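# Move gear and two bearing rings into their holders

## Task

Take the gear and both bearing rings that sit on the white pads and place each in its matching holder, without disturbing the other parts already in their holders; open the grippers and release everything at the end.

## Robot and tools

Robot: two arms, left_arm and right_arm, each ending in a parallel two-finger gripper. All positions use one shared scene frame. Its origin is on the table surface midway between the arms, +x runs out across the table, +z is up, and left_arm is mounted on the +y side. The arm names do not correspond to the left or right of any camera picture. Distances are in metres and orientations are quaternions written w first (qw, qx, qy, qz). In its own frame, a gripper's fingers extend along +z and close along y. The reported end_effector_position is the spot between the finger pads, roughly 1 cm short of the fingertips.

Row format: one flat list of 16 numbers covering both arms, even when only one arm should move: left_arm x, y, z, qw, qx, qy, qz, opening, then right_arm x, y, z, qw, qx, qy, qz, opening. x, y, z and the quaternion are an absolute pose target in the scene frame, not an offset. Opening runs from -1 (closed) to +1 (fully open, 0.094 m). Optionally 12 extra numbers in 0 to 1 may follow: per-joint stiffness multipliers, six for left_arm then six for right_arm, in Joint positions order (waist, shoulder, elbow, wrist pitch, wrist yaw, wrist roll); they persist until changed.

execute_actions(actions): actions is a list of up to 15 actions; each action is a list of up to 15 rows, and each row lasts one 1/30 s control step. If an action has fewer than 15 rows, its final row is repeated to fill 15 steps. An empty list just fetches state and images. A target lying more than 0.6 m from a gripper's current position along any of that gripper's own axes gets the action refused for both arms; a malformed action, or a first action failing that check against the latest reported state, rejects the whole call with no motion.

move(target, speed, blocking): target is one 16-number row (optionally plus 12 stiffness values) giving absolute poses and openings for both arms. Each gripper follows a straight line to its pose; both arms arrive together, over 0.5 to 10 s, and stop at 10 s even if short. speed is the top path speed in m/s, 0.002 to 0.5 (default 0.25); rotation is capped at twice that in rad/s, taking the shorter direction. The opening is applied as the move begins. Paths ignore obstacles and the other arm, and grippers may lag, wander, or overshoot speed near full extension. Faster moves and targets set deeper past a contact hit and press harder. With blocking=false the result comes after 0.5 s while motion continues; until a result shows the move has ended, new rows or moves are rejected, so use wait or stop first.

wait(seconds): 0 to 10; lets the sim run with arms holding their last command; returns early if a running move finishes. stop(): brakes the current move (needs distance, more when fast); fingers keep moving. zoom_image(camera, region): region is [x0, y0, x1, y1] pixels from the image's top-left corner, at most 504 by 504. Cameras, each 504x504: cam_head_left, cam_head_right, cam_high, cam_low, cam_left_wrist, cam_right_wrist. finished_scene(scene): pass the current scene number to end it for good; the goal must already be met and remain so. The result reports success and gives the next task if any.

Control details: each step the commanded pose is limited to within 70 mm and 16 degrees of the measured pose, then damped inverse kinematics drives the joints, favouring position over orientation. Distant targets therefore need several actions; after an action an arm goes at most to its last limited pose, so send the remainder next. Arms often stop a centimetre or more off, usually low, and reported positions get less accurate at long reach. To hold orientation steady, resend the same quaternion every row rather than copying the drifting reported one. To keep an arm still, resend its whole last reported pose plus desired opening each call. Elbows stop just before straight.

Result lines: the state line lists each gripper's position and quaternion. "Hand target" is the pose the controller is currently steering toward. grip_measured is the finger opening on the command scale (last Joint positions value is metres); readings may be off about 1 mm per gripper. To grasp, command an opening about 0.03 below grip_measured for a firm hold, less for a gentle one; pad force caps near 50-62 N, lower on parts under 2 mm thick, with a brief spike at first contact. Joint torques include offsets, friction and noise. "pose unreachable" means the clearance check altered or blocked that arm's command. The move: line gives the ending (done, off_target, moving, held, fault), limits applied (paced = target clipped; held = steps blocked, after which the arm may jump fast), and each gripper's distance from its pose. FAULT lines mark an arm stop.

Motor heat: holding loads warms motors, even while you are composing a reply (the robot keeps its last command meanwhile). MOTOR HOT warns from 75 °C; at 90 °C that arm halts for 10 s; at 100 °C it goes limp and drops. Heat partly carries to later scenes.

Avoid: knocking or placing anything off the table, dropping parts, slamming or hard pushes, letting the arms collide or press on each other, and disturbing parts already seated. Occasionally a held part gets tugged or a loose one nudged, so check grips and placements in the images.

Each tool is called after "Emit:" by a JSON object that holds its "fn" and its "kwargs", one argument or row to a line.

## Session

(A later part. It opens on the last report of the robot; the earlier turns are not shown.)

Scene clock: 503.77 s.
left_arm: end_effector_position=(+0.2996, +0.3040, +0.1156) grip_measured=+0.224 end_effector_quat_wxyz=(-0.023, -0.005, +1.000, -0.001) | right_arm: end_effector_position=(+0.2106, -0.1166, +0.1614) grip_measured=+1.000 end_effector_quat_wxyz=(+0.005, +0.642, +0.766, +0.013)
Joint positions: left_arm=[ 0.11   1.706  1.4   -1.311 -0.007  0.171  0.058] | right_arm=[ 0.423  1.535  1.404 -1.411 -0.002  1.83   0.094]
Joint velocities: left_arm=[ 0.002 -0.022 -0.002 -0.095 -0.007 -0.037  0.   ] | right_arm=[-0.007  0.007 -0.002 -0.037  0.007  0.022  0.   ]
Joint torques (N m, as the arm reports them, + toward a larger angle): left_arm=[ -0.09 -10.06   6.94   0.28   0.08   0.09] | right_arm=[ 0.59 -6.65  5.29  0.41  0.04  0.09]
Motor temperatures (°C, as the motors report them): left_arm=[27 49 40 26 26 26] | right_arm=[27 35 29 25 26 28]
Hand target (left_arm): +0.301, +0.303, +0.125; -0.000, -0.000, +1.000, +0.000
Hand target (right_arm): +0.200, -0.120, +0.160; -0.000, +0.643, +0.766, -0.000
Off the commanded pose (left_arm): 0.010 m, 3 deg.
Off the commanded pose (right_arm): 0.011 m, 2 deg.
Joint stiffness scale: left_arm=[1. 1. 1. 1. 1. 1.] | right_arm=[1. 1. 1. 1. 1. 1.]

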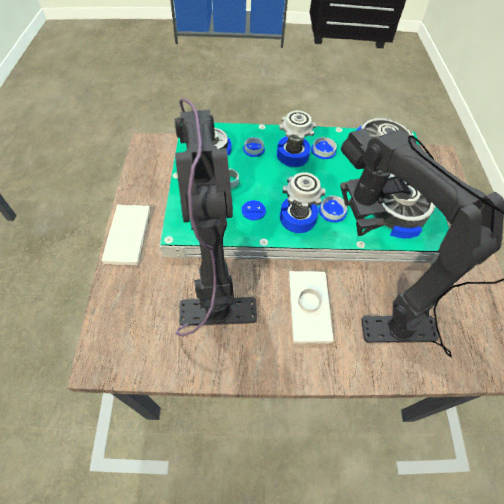

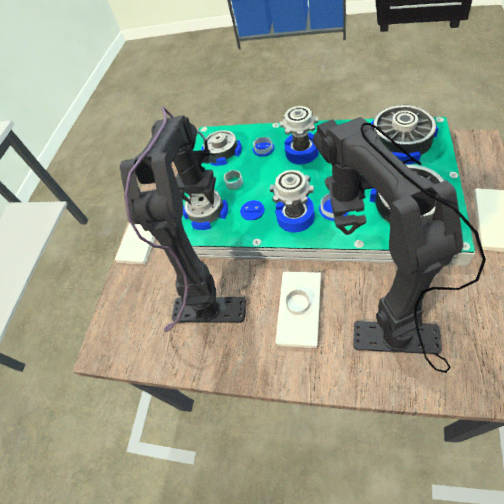

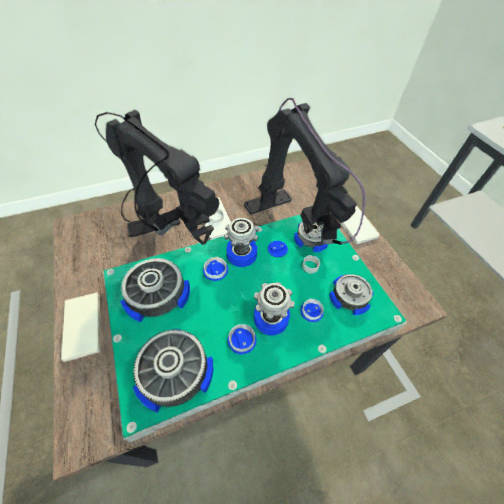

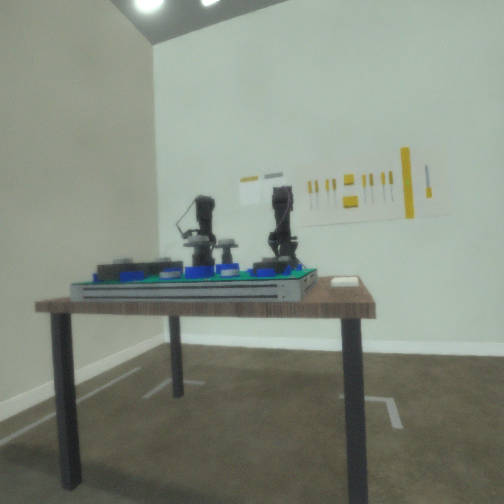

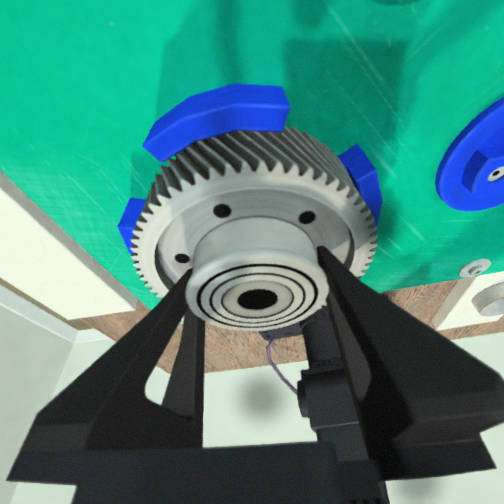

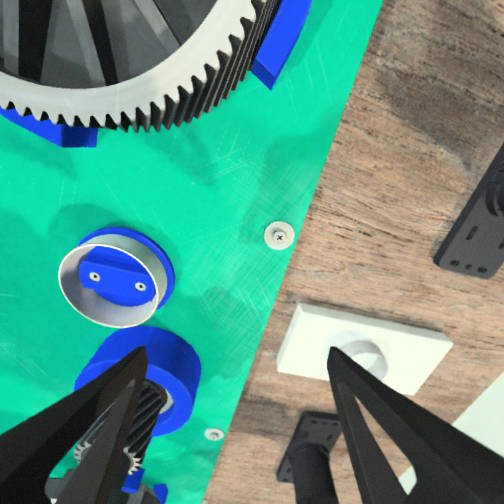

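Emit:
{"fn": "execute_actions", "kwargs": {
  "actions": [
    [[0.3015,0.3025,0.1240,0,0,1,0,0.25,0.200,-0.120,0.160,0,0.6428,0.766,0,1],[0.3015,0.3025,0.1230,0,0,1,0,0.30,0.200,-0.120,0.160,0,0.6428,0.766,0,1],[0.3015,0.3025,0.1220,0,0,1,0,0.35,0.200,-0.120,0.160,0,0.6428,0.766,0,1],[0.3015,0.3025,0.1220,0,0,1,0,0.40,0.200,-0.120,0.160,0,0.6428,0.766,0,1],[0.3015,0.3025,0.1220,0,0,1,0,0.45,0.200,-0.120,0.160,0,0.6428,0.766,0,1],[0.3015,0.3025,0.1220,0,0,1,0,0.50,0.200,-0.120,0.160,0,0.6428,0.766,0,1]],
    [[0.3015,0.3025,0.124,0,0,1,0,0.50,0.200,-0.120,0.160,0,0.6428,0.766,0,1],[0.3015,0.3025,0.127,0,0,1,0,0.50,0.200,-0.120,0.160,0,0.6428,0.766,0,1],[0.3015,0.3025,0.131,0,0,1,0,0.50,0.200,-0.120,0.160,0,0.6428,0.766,0,1],[0.3015,0.3025,0.135,0,0,1,0,0.50,0.200,-0.120,0.160,0,0.6428,0.766,0,1],[0.3015,0.3025,0.139,0,0,1,0,0.50,0.200,-0.120,0.160,0,0.6428,0.766,0,1],[0.3015,0.3025,0.143,0,0,1,0,0.50,0.200,-0.120,0.160,0,0.6428,0.766,0,1],[0.3015,0.3025,0.147,0,0,1,0,0.50,0.200,-0.120,0.160,0,0.6428,0.766,0,1],[0.3015,0.3025,0.151,0,0,1,0,0.50,0.200,-0.120,0.160,0,0.6428,0.766,0,1],[0.3015,0.3025,0.155,0,0,1,0,0.50,0.200,-0.120,0.160,0,0.6428,0.766,0,1],[0.3015,0.3025,0.159,0,0,1,0,0.50,0.200,-0.120,0.160,0,0.6428,0.766,0,1],[0.3015,0.3025,0.163,0,0,1,0,0.50,0.200,-0.120,0.160,0,0.6428,0.766,0,1],[0.3015,0.3025,0.167,0,0,1,0,0.50,0.200,-0.120,0.160,0,0.6428,0.766,0,1],[0.3015,0.3025,0.170,0,0,1,0,0.50,0.200,-0.120,0.160,0,0.6428,0.766,0,1]]
  ]
}}

Emit:
{"fn": "move", "kwargs": {
  "target": [0.05,0.01,0.14,0,0,1,0,1,0.200,-0.120,0.160,0,0.6428,0.766,0,1],
  "speed": 0.3
}}

Scene clock: 517.33 s.
left_arm: end_effector_position=(+0.3083, +0.3056, +0.1579) grip_measured=+0.498 end_effector_quat_wxyz=(+0.002, -0.005, +1.000, +0.004) | right_arm: end_effector_position=(+0.2106, -0.1166, +0.1614) grip_measured=+1.000 end_effector_quat_wxyz=(+0.005, +0.642, +0.766, +0.013)
Joint positions: left_arm=[ 0.11   1.693  1.555 -1.427 -0.007  0.172  0.07 ] | right_arm=[ 0.423  1.535  1.404 -1.411 -0.002  1.83   0.094]
Joint velocities: left_arm=[ 0.002  0.012  0.266 -0.227  0.037 -0.007  0.   ] | right_arm=[-0.007 -0.007  0.007  0.051 -0.037 -0.022  0.   ]
Joint torques (N m, as the arm reports them, + toward a larger angle): left_arm=[-0.15 -8.41  8.42  0.14  0.1   0.13] | right_arm=[ 0.59 -6.64  5.29  0.41  0.04  0.08]
Motor temperatures (°C, as the motors report them): left_arm=[27 46 38 26 26 26] | right_arm=[27 35 29 25 26 28]
Hand target (left_arm): +0.302, +0.303, +0.170; +0.001, -0.000, +1.000, +0.000
Hand target (right_arm): +0.200, -0.120, +0.160; -0.000, +0.643, +0.766, -0.000
Off the commanded pose (left_arm): 0.014 m, 1 deg.
Off the commanded pose (right_arm): 0.011 m, 2 deg.
Joint stiffness scale: left_arm=[1. 1. 1. 1. 1. 1.] | right_arm=[1. 1. 1. 1. 1. 1.]

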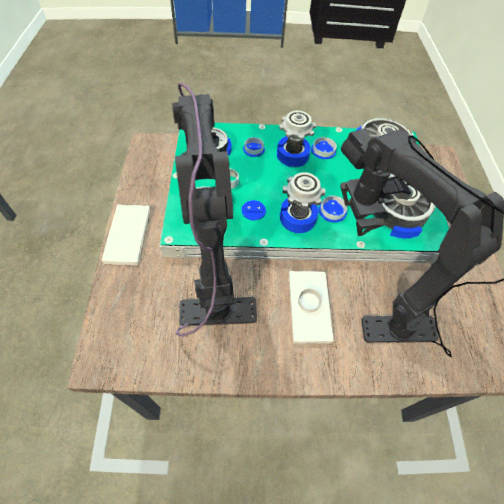

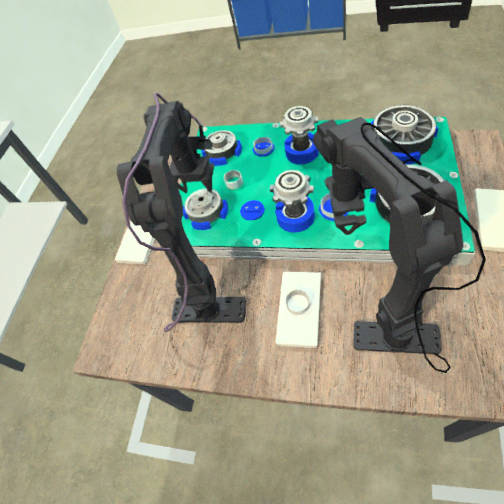

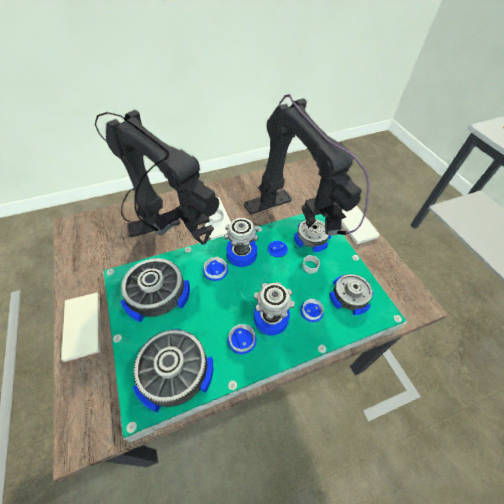

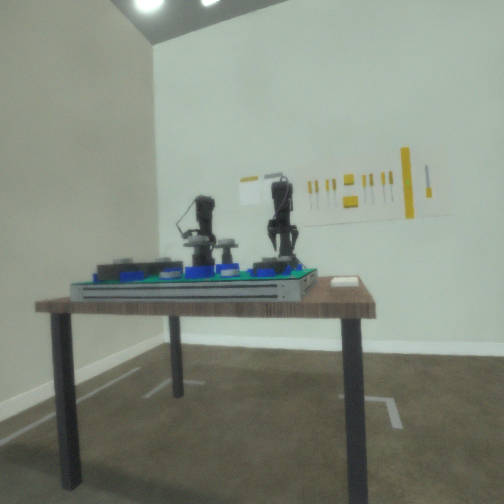

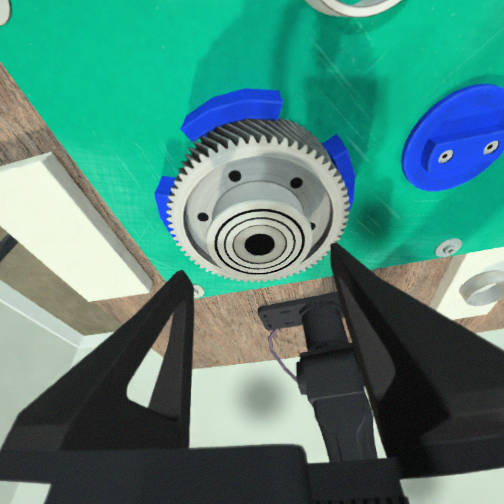

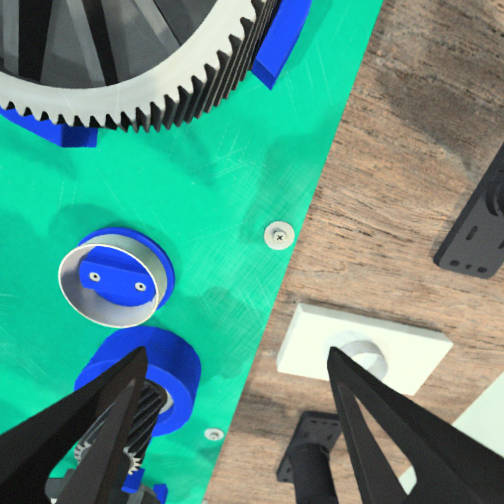

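Scene clock: 519.37 s.
left_arm: end_effector_position=(+0.0492, +0.0039, +0.1385) grip_measured=+0.999 end_effector_quat_wxyz=(-0.006, +0.001, +1.000, -0.008) | right_arm: end_effector_position=(+0.2106, -0.1166, +0.1614) grip_measured=+1.000 end_effector_quat_wxyz=(+0.005, +0.642, +0.766, +0.013)
Joint positions: left_arm=[-1.474  1.467  1.25  -1.34   0.015 -1.401  0.094] | right_arm=[ 0.423  1.535  1.404 -1.411 -0.002  1.83   0.094]
Joint velocities: left_arm=[ 0.007  0.002 -0.002 -0.007 -0.051  0.037 -0.001] | right_arm=[ 0.002 -0.012  0.002 -0.007 -0.007  0.051  0.   ]
Joint torques (N m, as the arm reports them, + toward a larger angle): left_arm=[-0.54 -3.89  9.69  0.28 -0.26 -0.03] | right_arm=[ 0.59 -6.65  5.28  0.41  0.04  0.09]
Motor temperatures (°C, as the motors report them): left_arm=[27 46 38 26 26 26] | right_arm=[27 35 29 25 26 28]
Hand target (left_arm): +0.051, -0.001, +0.141; +0.004, +0.000, +1.000, -0.009
Hand target (right_arm): +0.200, -0.120, +0.160; -0.000, +0.643, +0.766, -0.000
Off the commanded pose (left_arm): 0.006 m, 1 deg.
Off the commanded pose (right_arm): 0.011 m, 2 deg.
Joint stiffness scale: left_arm=[1. 1. 1. 1. 1. 1.] | right_arm=[1. 1. 1. 1. 1. 1.]
move: off_target (right_arm)

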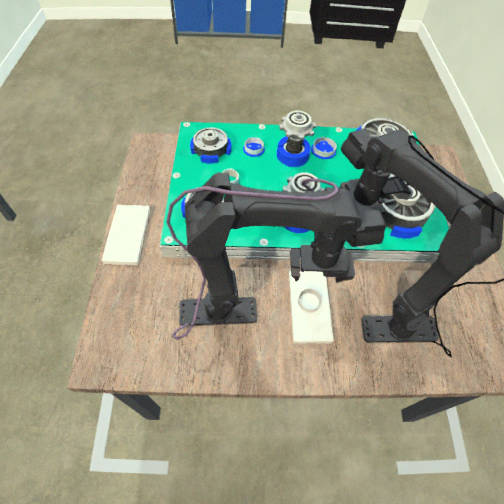

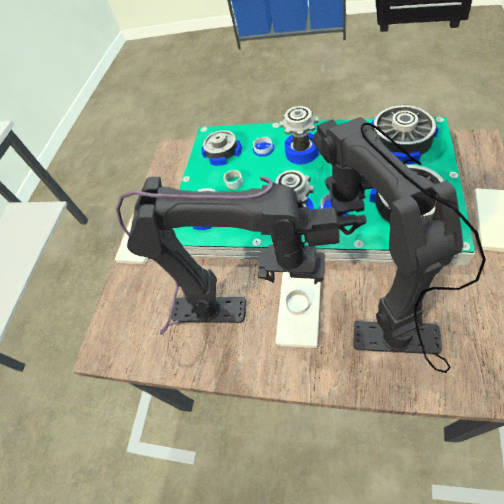

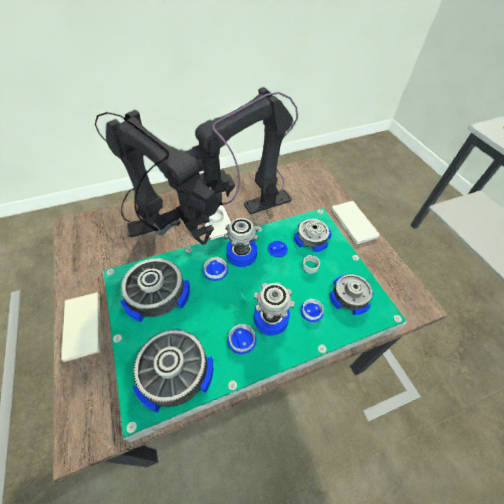

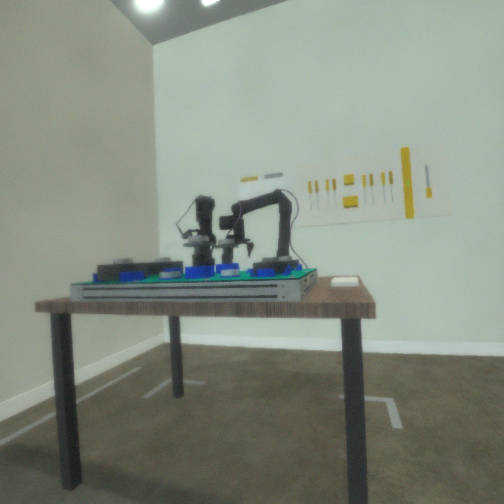

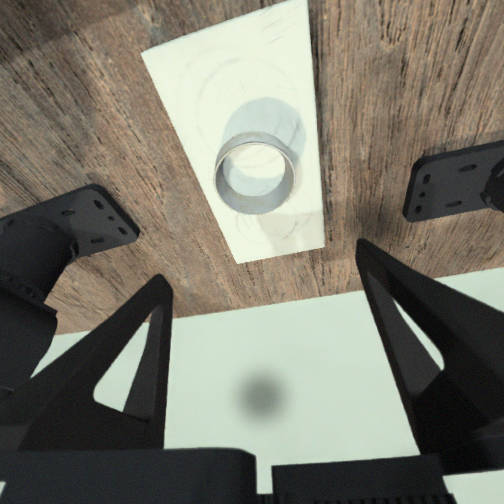

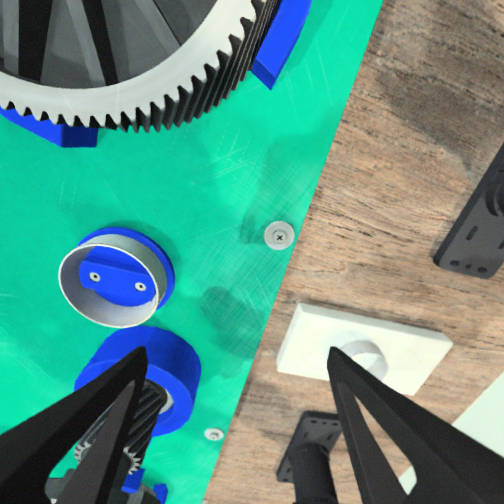

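Emit:
{"fn": "move", "kwargs": {
  "target": [0.047,0.006,0.062,0,0,1,0,1,0.200,-0.120,0.160,0,0.6428,0.766,0,1],
  "speed": 0.15
}}

Scene clock: 553.93 s.
left_arm: end_effector_position=(+0.0473, +0.0047, +0.0671) grip_measured=+0.999 end_effector_quat_wxyz=(-0.006, -0.001, +1.000, -0.008) | right_arm: end_effector_position=(+0.2106, -0.1166, +0.1614) grip_measured=+1.000 end_effector_quat_wxyz=(+0.005, +0.642, +0.766, +0.013)
Joint positions: left_arm=[-1.481  1.496  0.99  -1.051  0.015 -1.413  0.094] | right_arm=[ 0.423  1.535  1.404 -1.411 -0.002  1.83   0.094]
Joint velocities: left_arm=[ 0.002 -0.017 -0.017  0.022 -0.066 -0.007  0.001] | right_arm=[-0.002 -0.002  0.002 -0.007  0.037  0.051  0.   ]
Joint torques (N m, as the arm reports them, + toward a larger angle): left_arm=[-0.76 -3.97  6.63  0.35 -0.16 -0.05] | right_arm=[ 0.58 -6.64  5.3   0.41  0.04  0.08]
Motor temperatures (°C, as the motors report them): left_arm=[27 40 39 26 26 26] | right_arm=[27 35 29 25 26 28]
Hand target (left_arm): +0.047, +0.006, +0.062; -0.000, +0.000, +1.000, -0.000
Hand target (right_arm): +0.200, -0.120, +0.160; -0.000, +0.643, +0.766, -0.000
Off the commanded pose (left_arm): 0.005 m, 1 deg.
Off the commanded pose (right_arm): 0.011 m, 2 deg.
Joint stiffness scale: left_arm=[1. 1. 1. 1. 1. 1.] | right_arm=[1. 1. 1. 1. 1. 1.]
move: off_target (right_arm)

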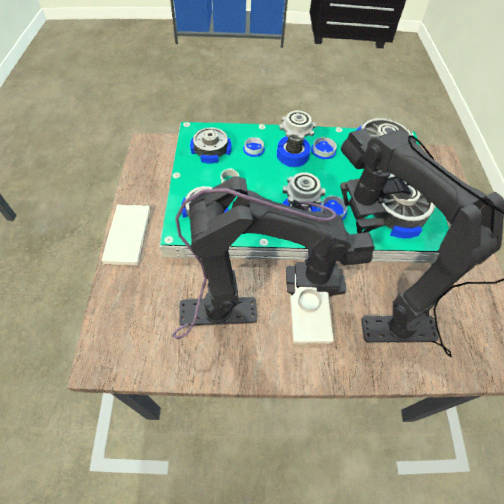

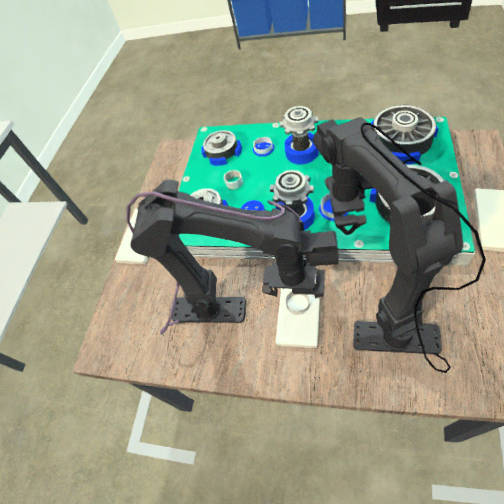

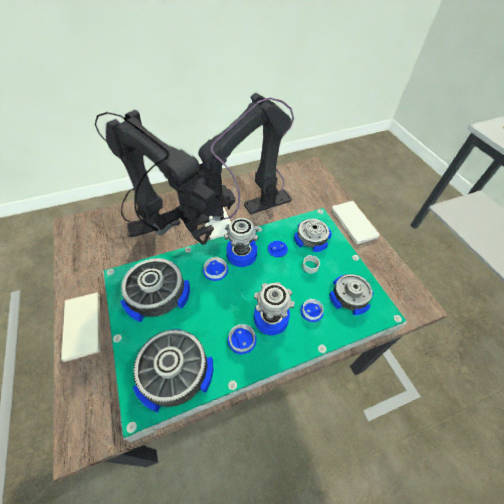

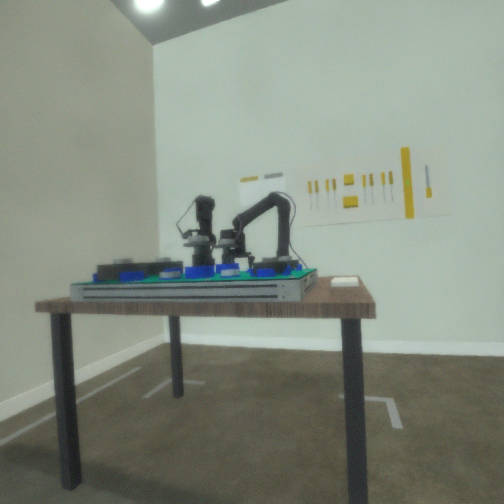

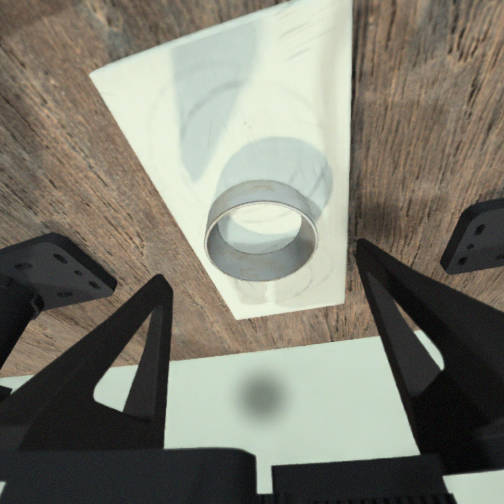

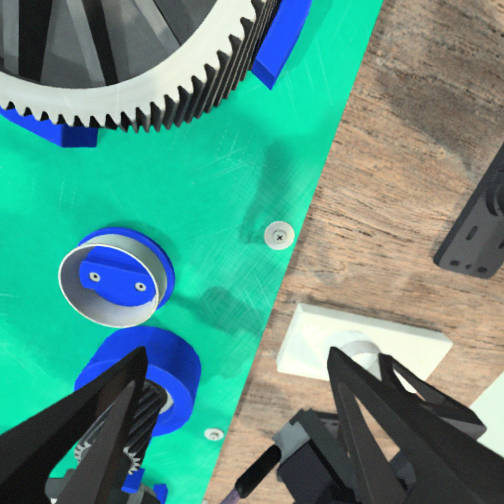

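Emit:
{"fn": "move", "kwargs": {
  "target": [0.042,0.006,0.030,0,0,1,0,0.7,0.200,-0.120,0.160,0,0.6428,0.766,0,1],
  "speed": 0.08
}}

Scene clock: 561.50 s.
left_arm: end_effector_position=(+0.0423, +0.0035, +0.0356) grip_measured=+0.702 end_effector_quat_wxyz=(-0.006, -0.002, +1.000, -0.009) | right_arm: end_effector_position=(+0.2106, -0.1166, +0.1614) grip_measured=+1.000 end_effector_quat_wxyz=(+0.005, +0.642, +0.766, +0.013)
Joint positions: left_arm=[-1.501  1.538  0.896 -0.913  0.015 -1.434  0.08 ] | right_arm=[ 0.423  1.535  1.404 -1.411 -0.002  1.83   0.094]
Joint velocities: left_arm=[ 0.002  0.002  0.007 -0.007 -0.007 -0.095 -0.   ] | right_arm=[ 0.022 -0.002  0.002  0.007 -0.051 -0.022  0.   ]
Joint torques (N m, as the arm reports them, + toward a larger angle): left_arm=[-0.67 -3.98  6.35  0.34 -0.16 -0.04] | right_arm=[ 0.58 -6.63  5.29  0.4   0.05  0.08]
Motor temperatures (°C, as the motors report them): left_arm=[27 40 38 26 26 26] | right_arm=[27 35 29 25 26 28]
Hand target (left_arm): +0.042, +0.006, +0.030; -0.000, +0.000, +1.000, -0.000
Hand target (right_arm): +0.200, -0.120, +0.160; -0.000, +0.643, +0.766, -0.000
Off the commanded pose (left_arm): 0.006 m, 1 deg.
Off the commanded pose (right_arm): 0.011 m, 2 deg.
Joint stiffness scale: left_arm=[1. 1. 1. 1. 1. 1.] | right_arm=[1. 1. 1. 1. 1. 1.]
move: off_target (right_arm)

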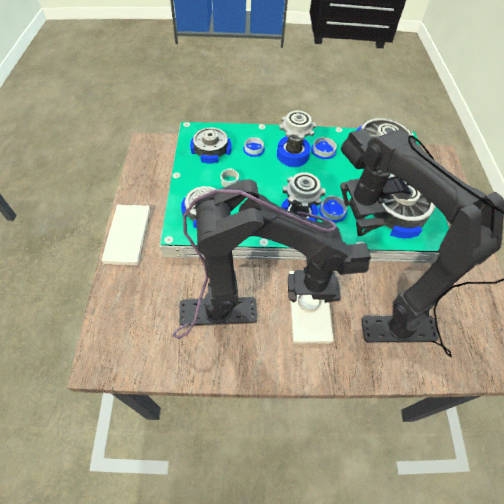

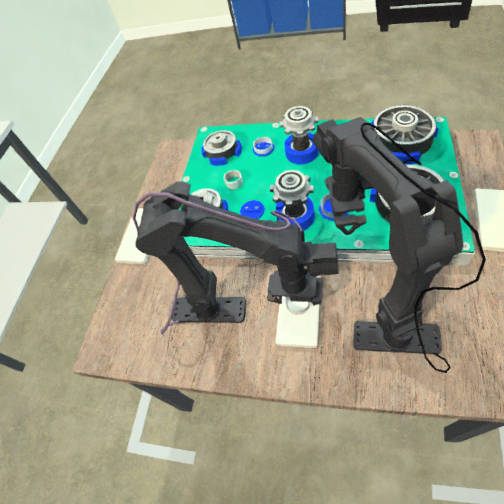

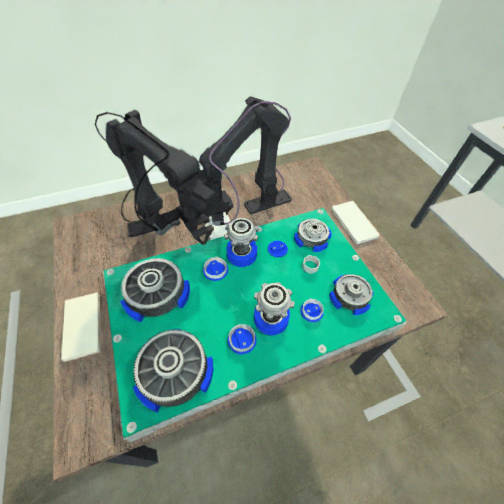

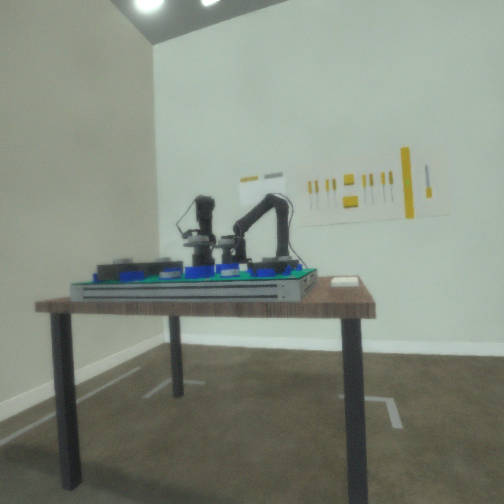

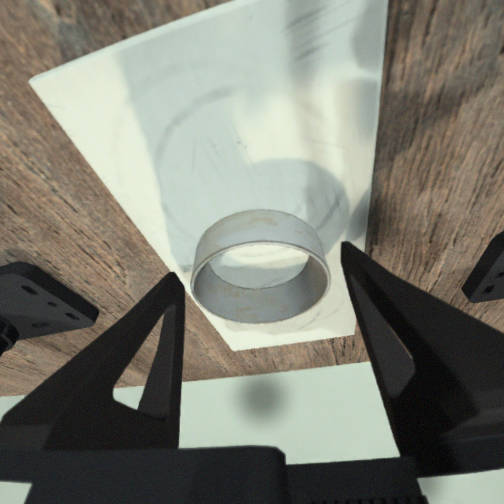

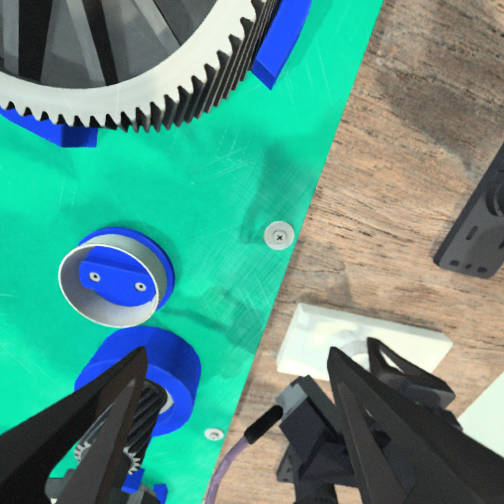

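Emit:
{"fn": "execute_actions", "kwargs": {
  "actions": [
    [[0.042,0.006,0.029,0,0,1,0,0.6,0.200,-0.120,0.160,0,0.6428,0.766,0,1],[0.042,0.006,0.029,0,0,1,0,0.5,0.200,-0.120,0.160,0,0.6428,0.766,0,1],[0.042,0.006,0.029,0,0,1,0,0.42,0.200,-0.120,0.160,0,0.6428,0.766,0,1],[0.042,0.006,0.029,0,0,1,0,0.36,0.200,-0.120,0.160,0,0.6428,0.766,0,1],[0.042,0.006,0.029,0,0,1,0,0.32,0.200,-0.120,0.160,0,0.6428,0.766,0,1],[0.042,0.006,0.029,0,0,1,0,0.29,0.200,-0.120,0.160,0,0.6428,0.766,0,1],[0.042,0.006,0.029,0,0,1,0,0.27,0.200,-0.120,0.160,0,0.6428,0.766,0,1],[0.042,0.006,0.029,0,0,1,0,0.25,0.200,-0.120,0.160,0,0.6428,0.766,0,1],[0.042,0.006,0.029,0,0,1,0,0.23,0.200,-0.120,0.160,0,0.6428,0.766,0,1],[0.042,0.006,0.029,0,0,1,0,0.21,0.200,-0.120,0.160,0,0.6428,0.766,0,1],[0.042,0.006,0.029,0,0,1,0,0.20,0.200,-0.120,0.160,0,0.6428,0.766,0,1]]
  ]
}}

Scene clock: 570.30 s.
left_arm: end_effector_position=(+0.0425, +0.0024, +0.0356) grip_measured=+0.293 end_effector_quat_wxyz=(-0.006, -0.002, +1.000, -0.011) | right_arm: end_effector_position=(+0.2106, -0.1166, +0.1614) grip_measured=+1.000 end_effector_quat_wxyz=(+0.005, +0.642, +0.766, +0.013)
Joint positions: left_arm=[-1.501  1.538  0.896 -0.909  0.015 -1.434  0.061] | right_arm=[ 0.423  1.535  1.404 -1.411 -0.002  1.83   0.094]
Joint velocities: left_arm=[-0.007  0.032  0.007 -0.051  0.007 -0.007 -0.001] | right_arm=[-0.017 -0.012 -0.012  0.007 -0.022 -0.037  0.   ]
Joint torques (N m, as the arm reports them, + toward a larger angle): left_arm=[-0.53 -3.98  5.91  0.38 -0.14 -0.02] | right_arm=[ 0.59 -6.65  5.3   0.41  0.04  0.09]
Motor temperatures (°C, as the motors report them): left_arm=[27 40 38 26 26 26] | right_arm=[27 35 30 25 26 28]
Hand target (left_arm): +0.042, +0.006, +0.029; -0.000, +0.000, +1.000, -0.000
Hand target (right_arm): +0.200, -0.120, +0.160; -0.000, +0.643, +0.766, -0.000
Off the commanded pose (left_arm): 0.008 m, 1 deg.
Off the commanded pose (right_arm): 0.011 m, 2 deg.
Joint stiffness scale: left_arm=[1. 1. 1. 1. 1. 1.] | right_arm=[1. 1. 1. 1. 1. 1.]

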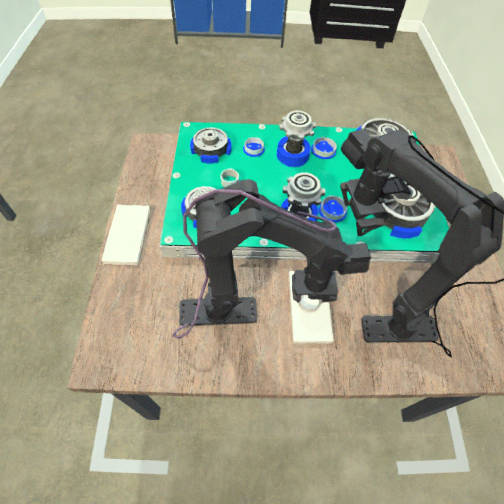

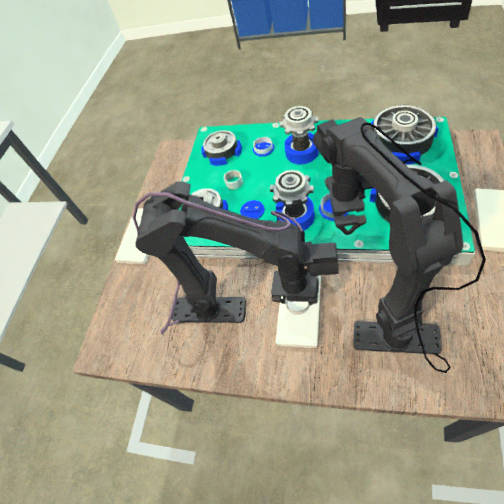

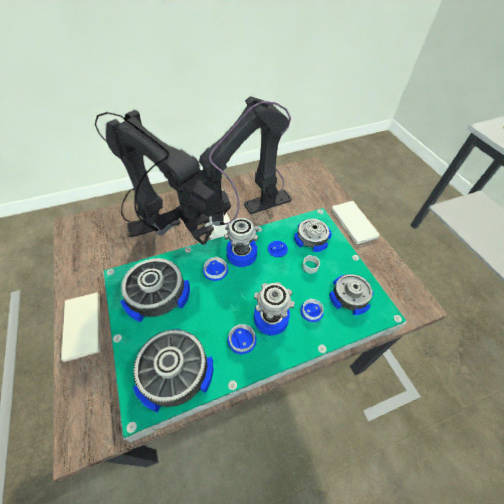

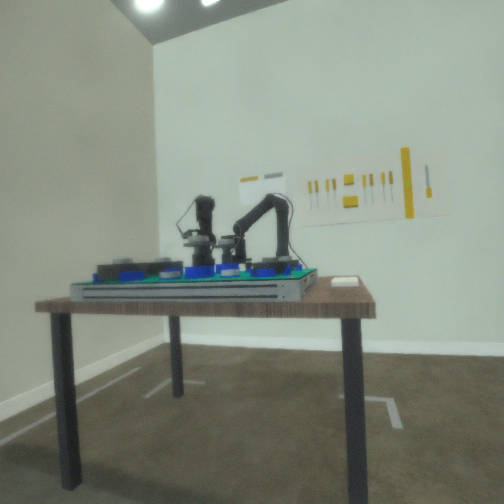

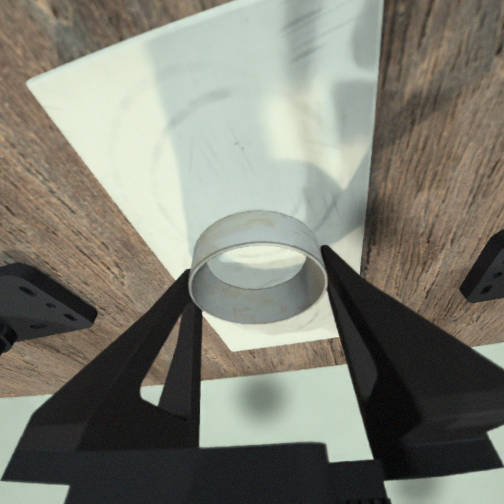

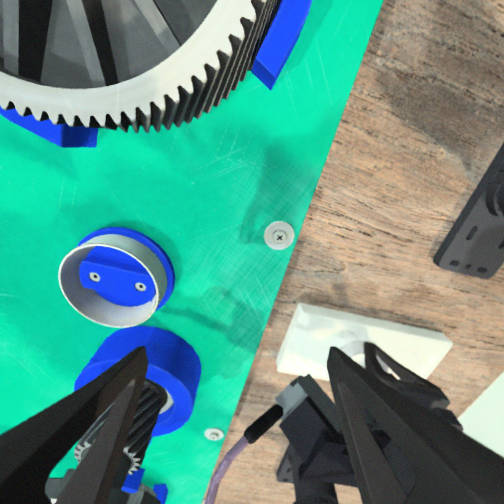

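Emit:
{"fn": "move", "kwargs": {
  "target": [0.045,0.006,0.125,0,0,1,0,0.255,0.200,-0.120,0.160,0,0.6428,0.766,0,1],
  "speed": 0.2
}}

Emit:
{"fn": "move", "kwargs": {
  "target": [0.305,0.147,0.135,0,0,1,0,0.255,0.200,-0.120,0.160,0,0.6428,0.766,0,1],
  "speed": 0.3
}}

Scene clock: 579.10 s.
left_arm: end_effector_position=(+0.0420, +0.0060, +0.1162) grip_measured=+0.293 end_effector_quat_wxyz=(-0.009, -0.002, +1.000, +0.009) | right_arm: end_effector_position=(+0.2106, -0.1166, +0.1614) grip_measured=+1.000 end_effector_quat_wxyz=(+0.005, +0.642, +0.766, +0.013)
Joint positions: left_arm=[-1.501  1.488  1.18  -1.282  0.015 -1.434  0.061] | right_arm=[ 0.423  1.535  1.404 -1.411 -0.002  1.83   0.094]
Joint velocities: left_arm=[-0.012  0.007  0.002 -0.022  0.007 -0.051 -0.001] | right_arm=[ 0.007  0.002 -0.012  0.066 -0.022 -0.037  0.   ]
Joint torques (N m, as the arm reports them, + toward a larger angle): left_arm=[ 0.1  -6.5   9.4   0.12 -0.18  0.1 ] | right_arm=[ 0.59 -6.63  5.29  0.41  0.04  0.09]
Motor temperatures (°C, as the motors report them): left_arm=[27 40 37 26 26 26] | right_arm=[27 35 30 25 26 28]
Hand target (left_arm): +0.045, +0.006, +0.125; +0.000, +0.000, +1.000, -0.000
Hand target (right_arm): +0.200, -0.120, +0.160; -0.000, +0.643, +0.766, -0.000
Off the commanded pose (left_arm): 0.009 m, 1 deg.
Off the commanded pose (right_arm): 0.011 m, 2 deg.
Joint stiffness scale: left_arm=[1. 1. 1. 1. 1. 1.] | right_arm=[1. 1. 1. 1. 1. 1.]
move: off_target (right_arm)

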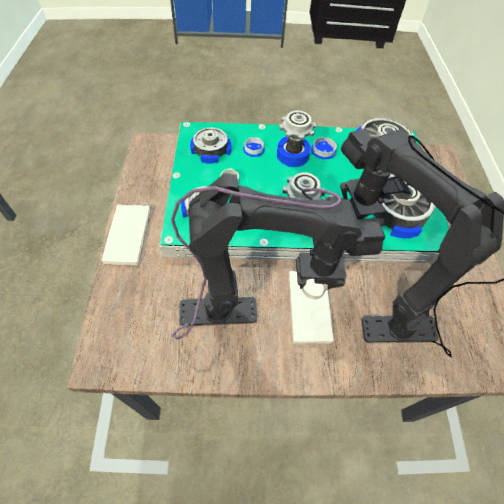

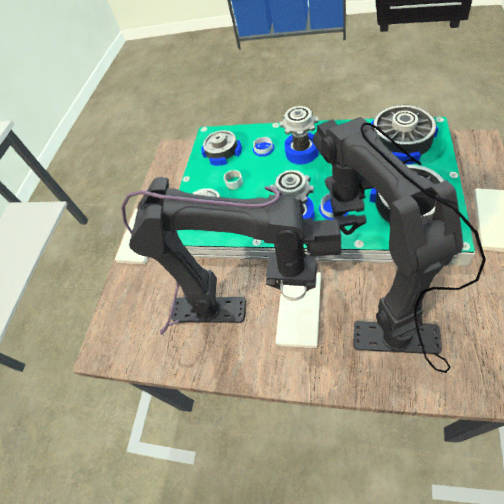

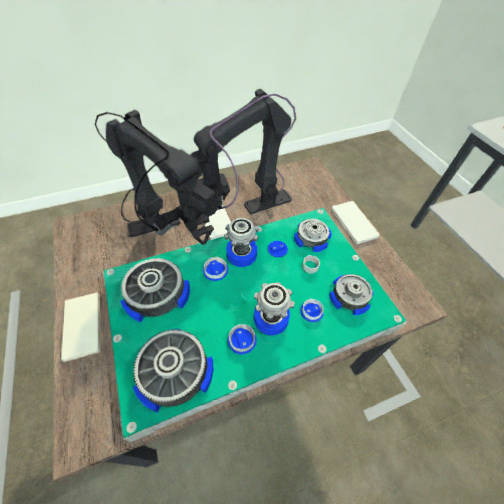

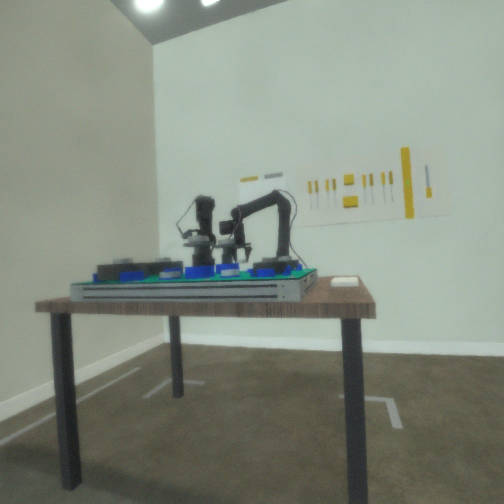

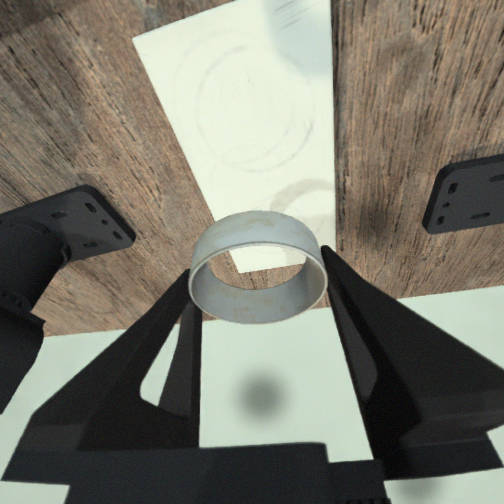

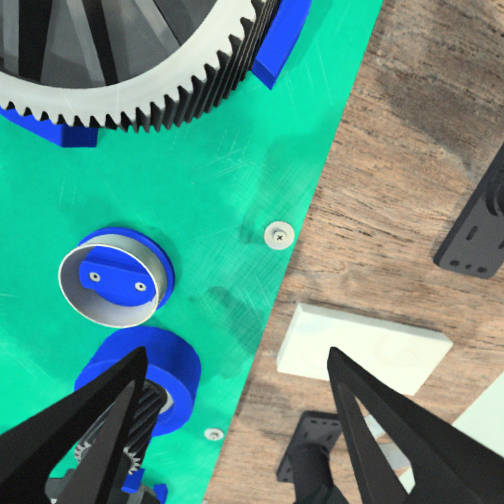

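Scene clock: 580.77 s.
left_arm: end_effector_position=(+0.3000, +0.1578, +0.1286) grip_measured=+0.292 end_effector_quat_wxyz=(-0.011, -0.005, +1.000, +0.012) | right_arm: end_effector_position=(+0.2106, -0.1166, +0.1614) grip_measured=+1.000 end_effector_quat_wxyz=(+0.005, +0.642, +0.766, +0.013)
Joint positions: left_arm=[-0.386  1.722  1.471 -1.349 -0.016 -0.326  0.061] | right_arm=[ 0.423  1.535  1.404 -1.411 -0.002  1.83   0.094]
Joint velocities: left_arm=[ 0.002  0.017  0.012  0.007 -0.007 -0.037 -0.001] | right_arm=[-0.007 -0.002 -0.007 -0.022  0.007 -0.022  0.   ]
Joint torques (N m, as the arm reports them, + toward a larger angle): left_arm=[ 0.09 -7.04 10.24  0.21  0.    0.09] | right_arm=[ 0.6  -6.64  5.29  0.41  0.04  0.09]
Motor temperatures (°C, as the motors report them): left_arm=[27 40 38 26 26 26] | right_arm=[27 34 30 25 26 28]
Hand target (left_arm): +0.306, +0.155, +0.134; -0.001, -0.000, +1.000, +0.008
Hand target (right_arm): +0.200, -0.120, +0.160; -0.000, +0.643, +0.766, -0.000
Off the commanded pose (left_arm): 0.014 m, 2 deg.
Off the commanded pose (right_arm): 0.011 m, 2 deg.
Joint stiffness scale: left_arm=[1. 1. 1. 1. 1. 1.] | right_arm=[1. 1. 1. 1. 1. 1.]
move: off_target (left_arm, right_arm)

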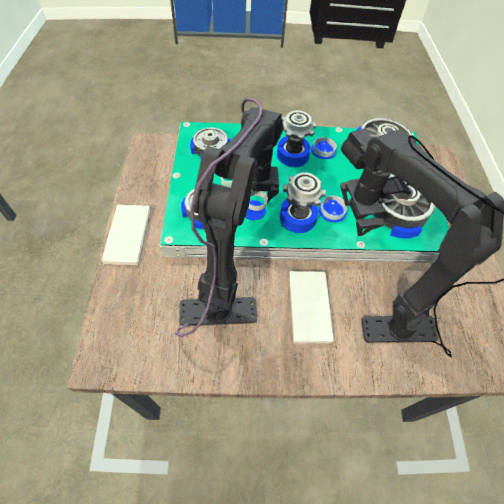

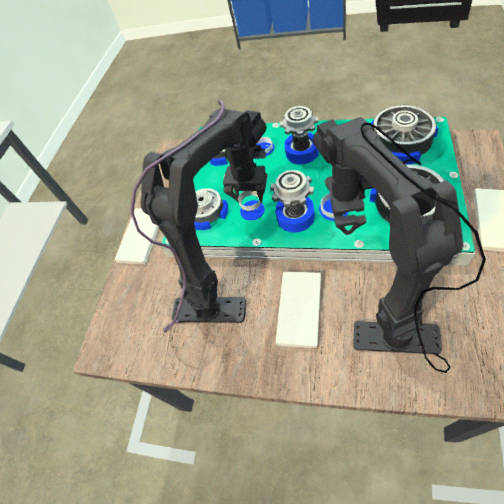

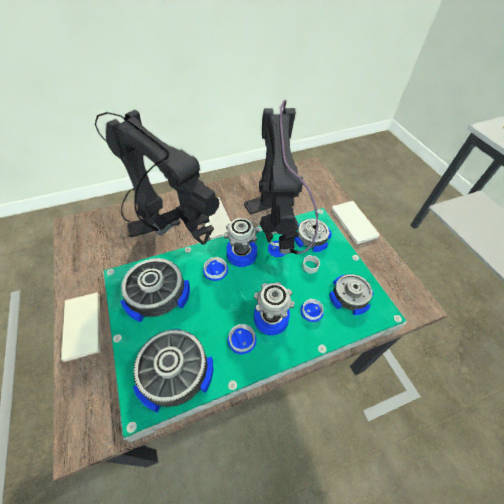

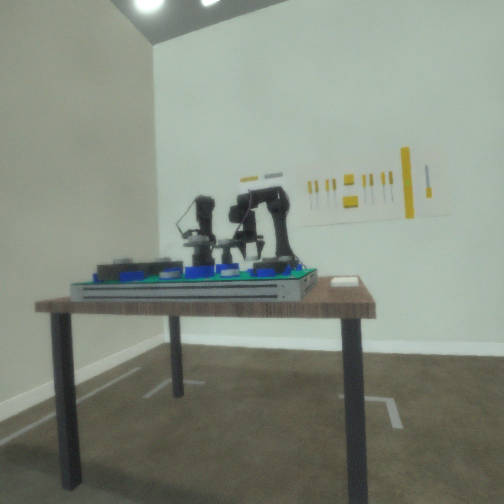

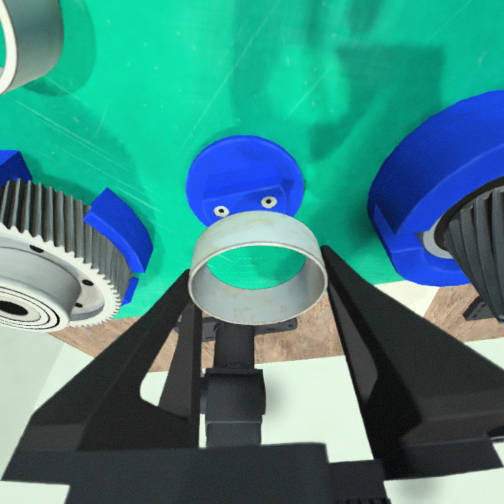

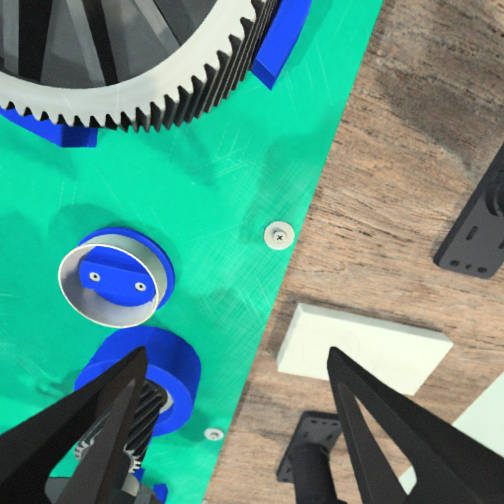

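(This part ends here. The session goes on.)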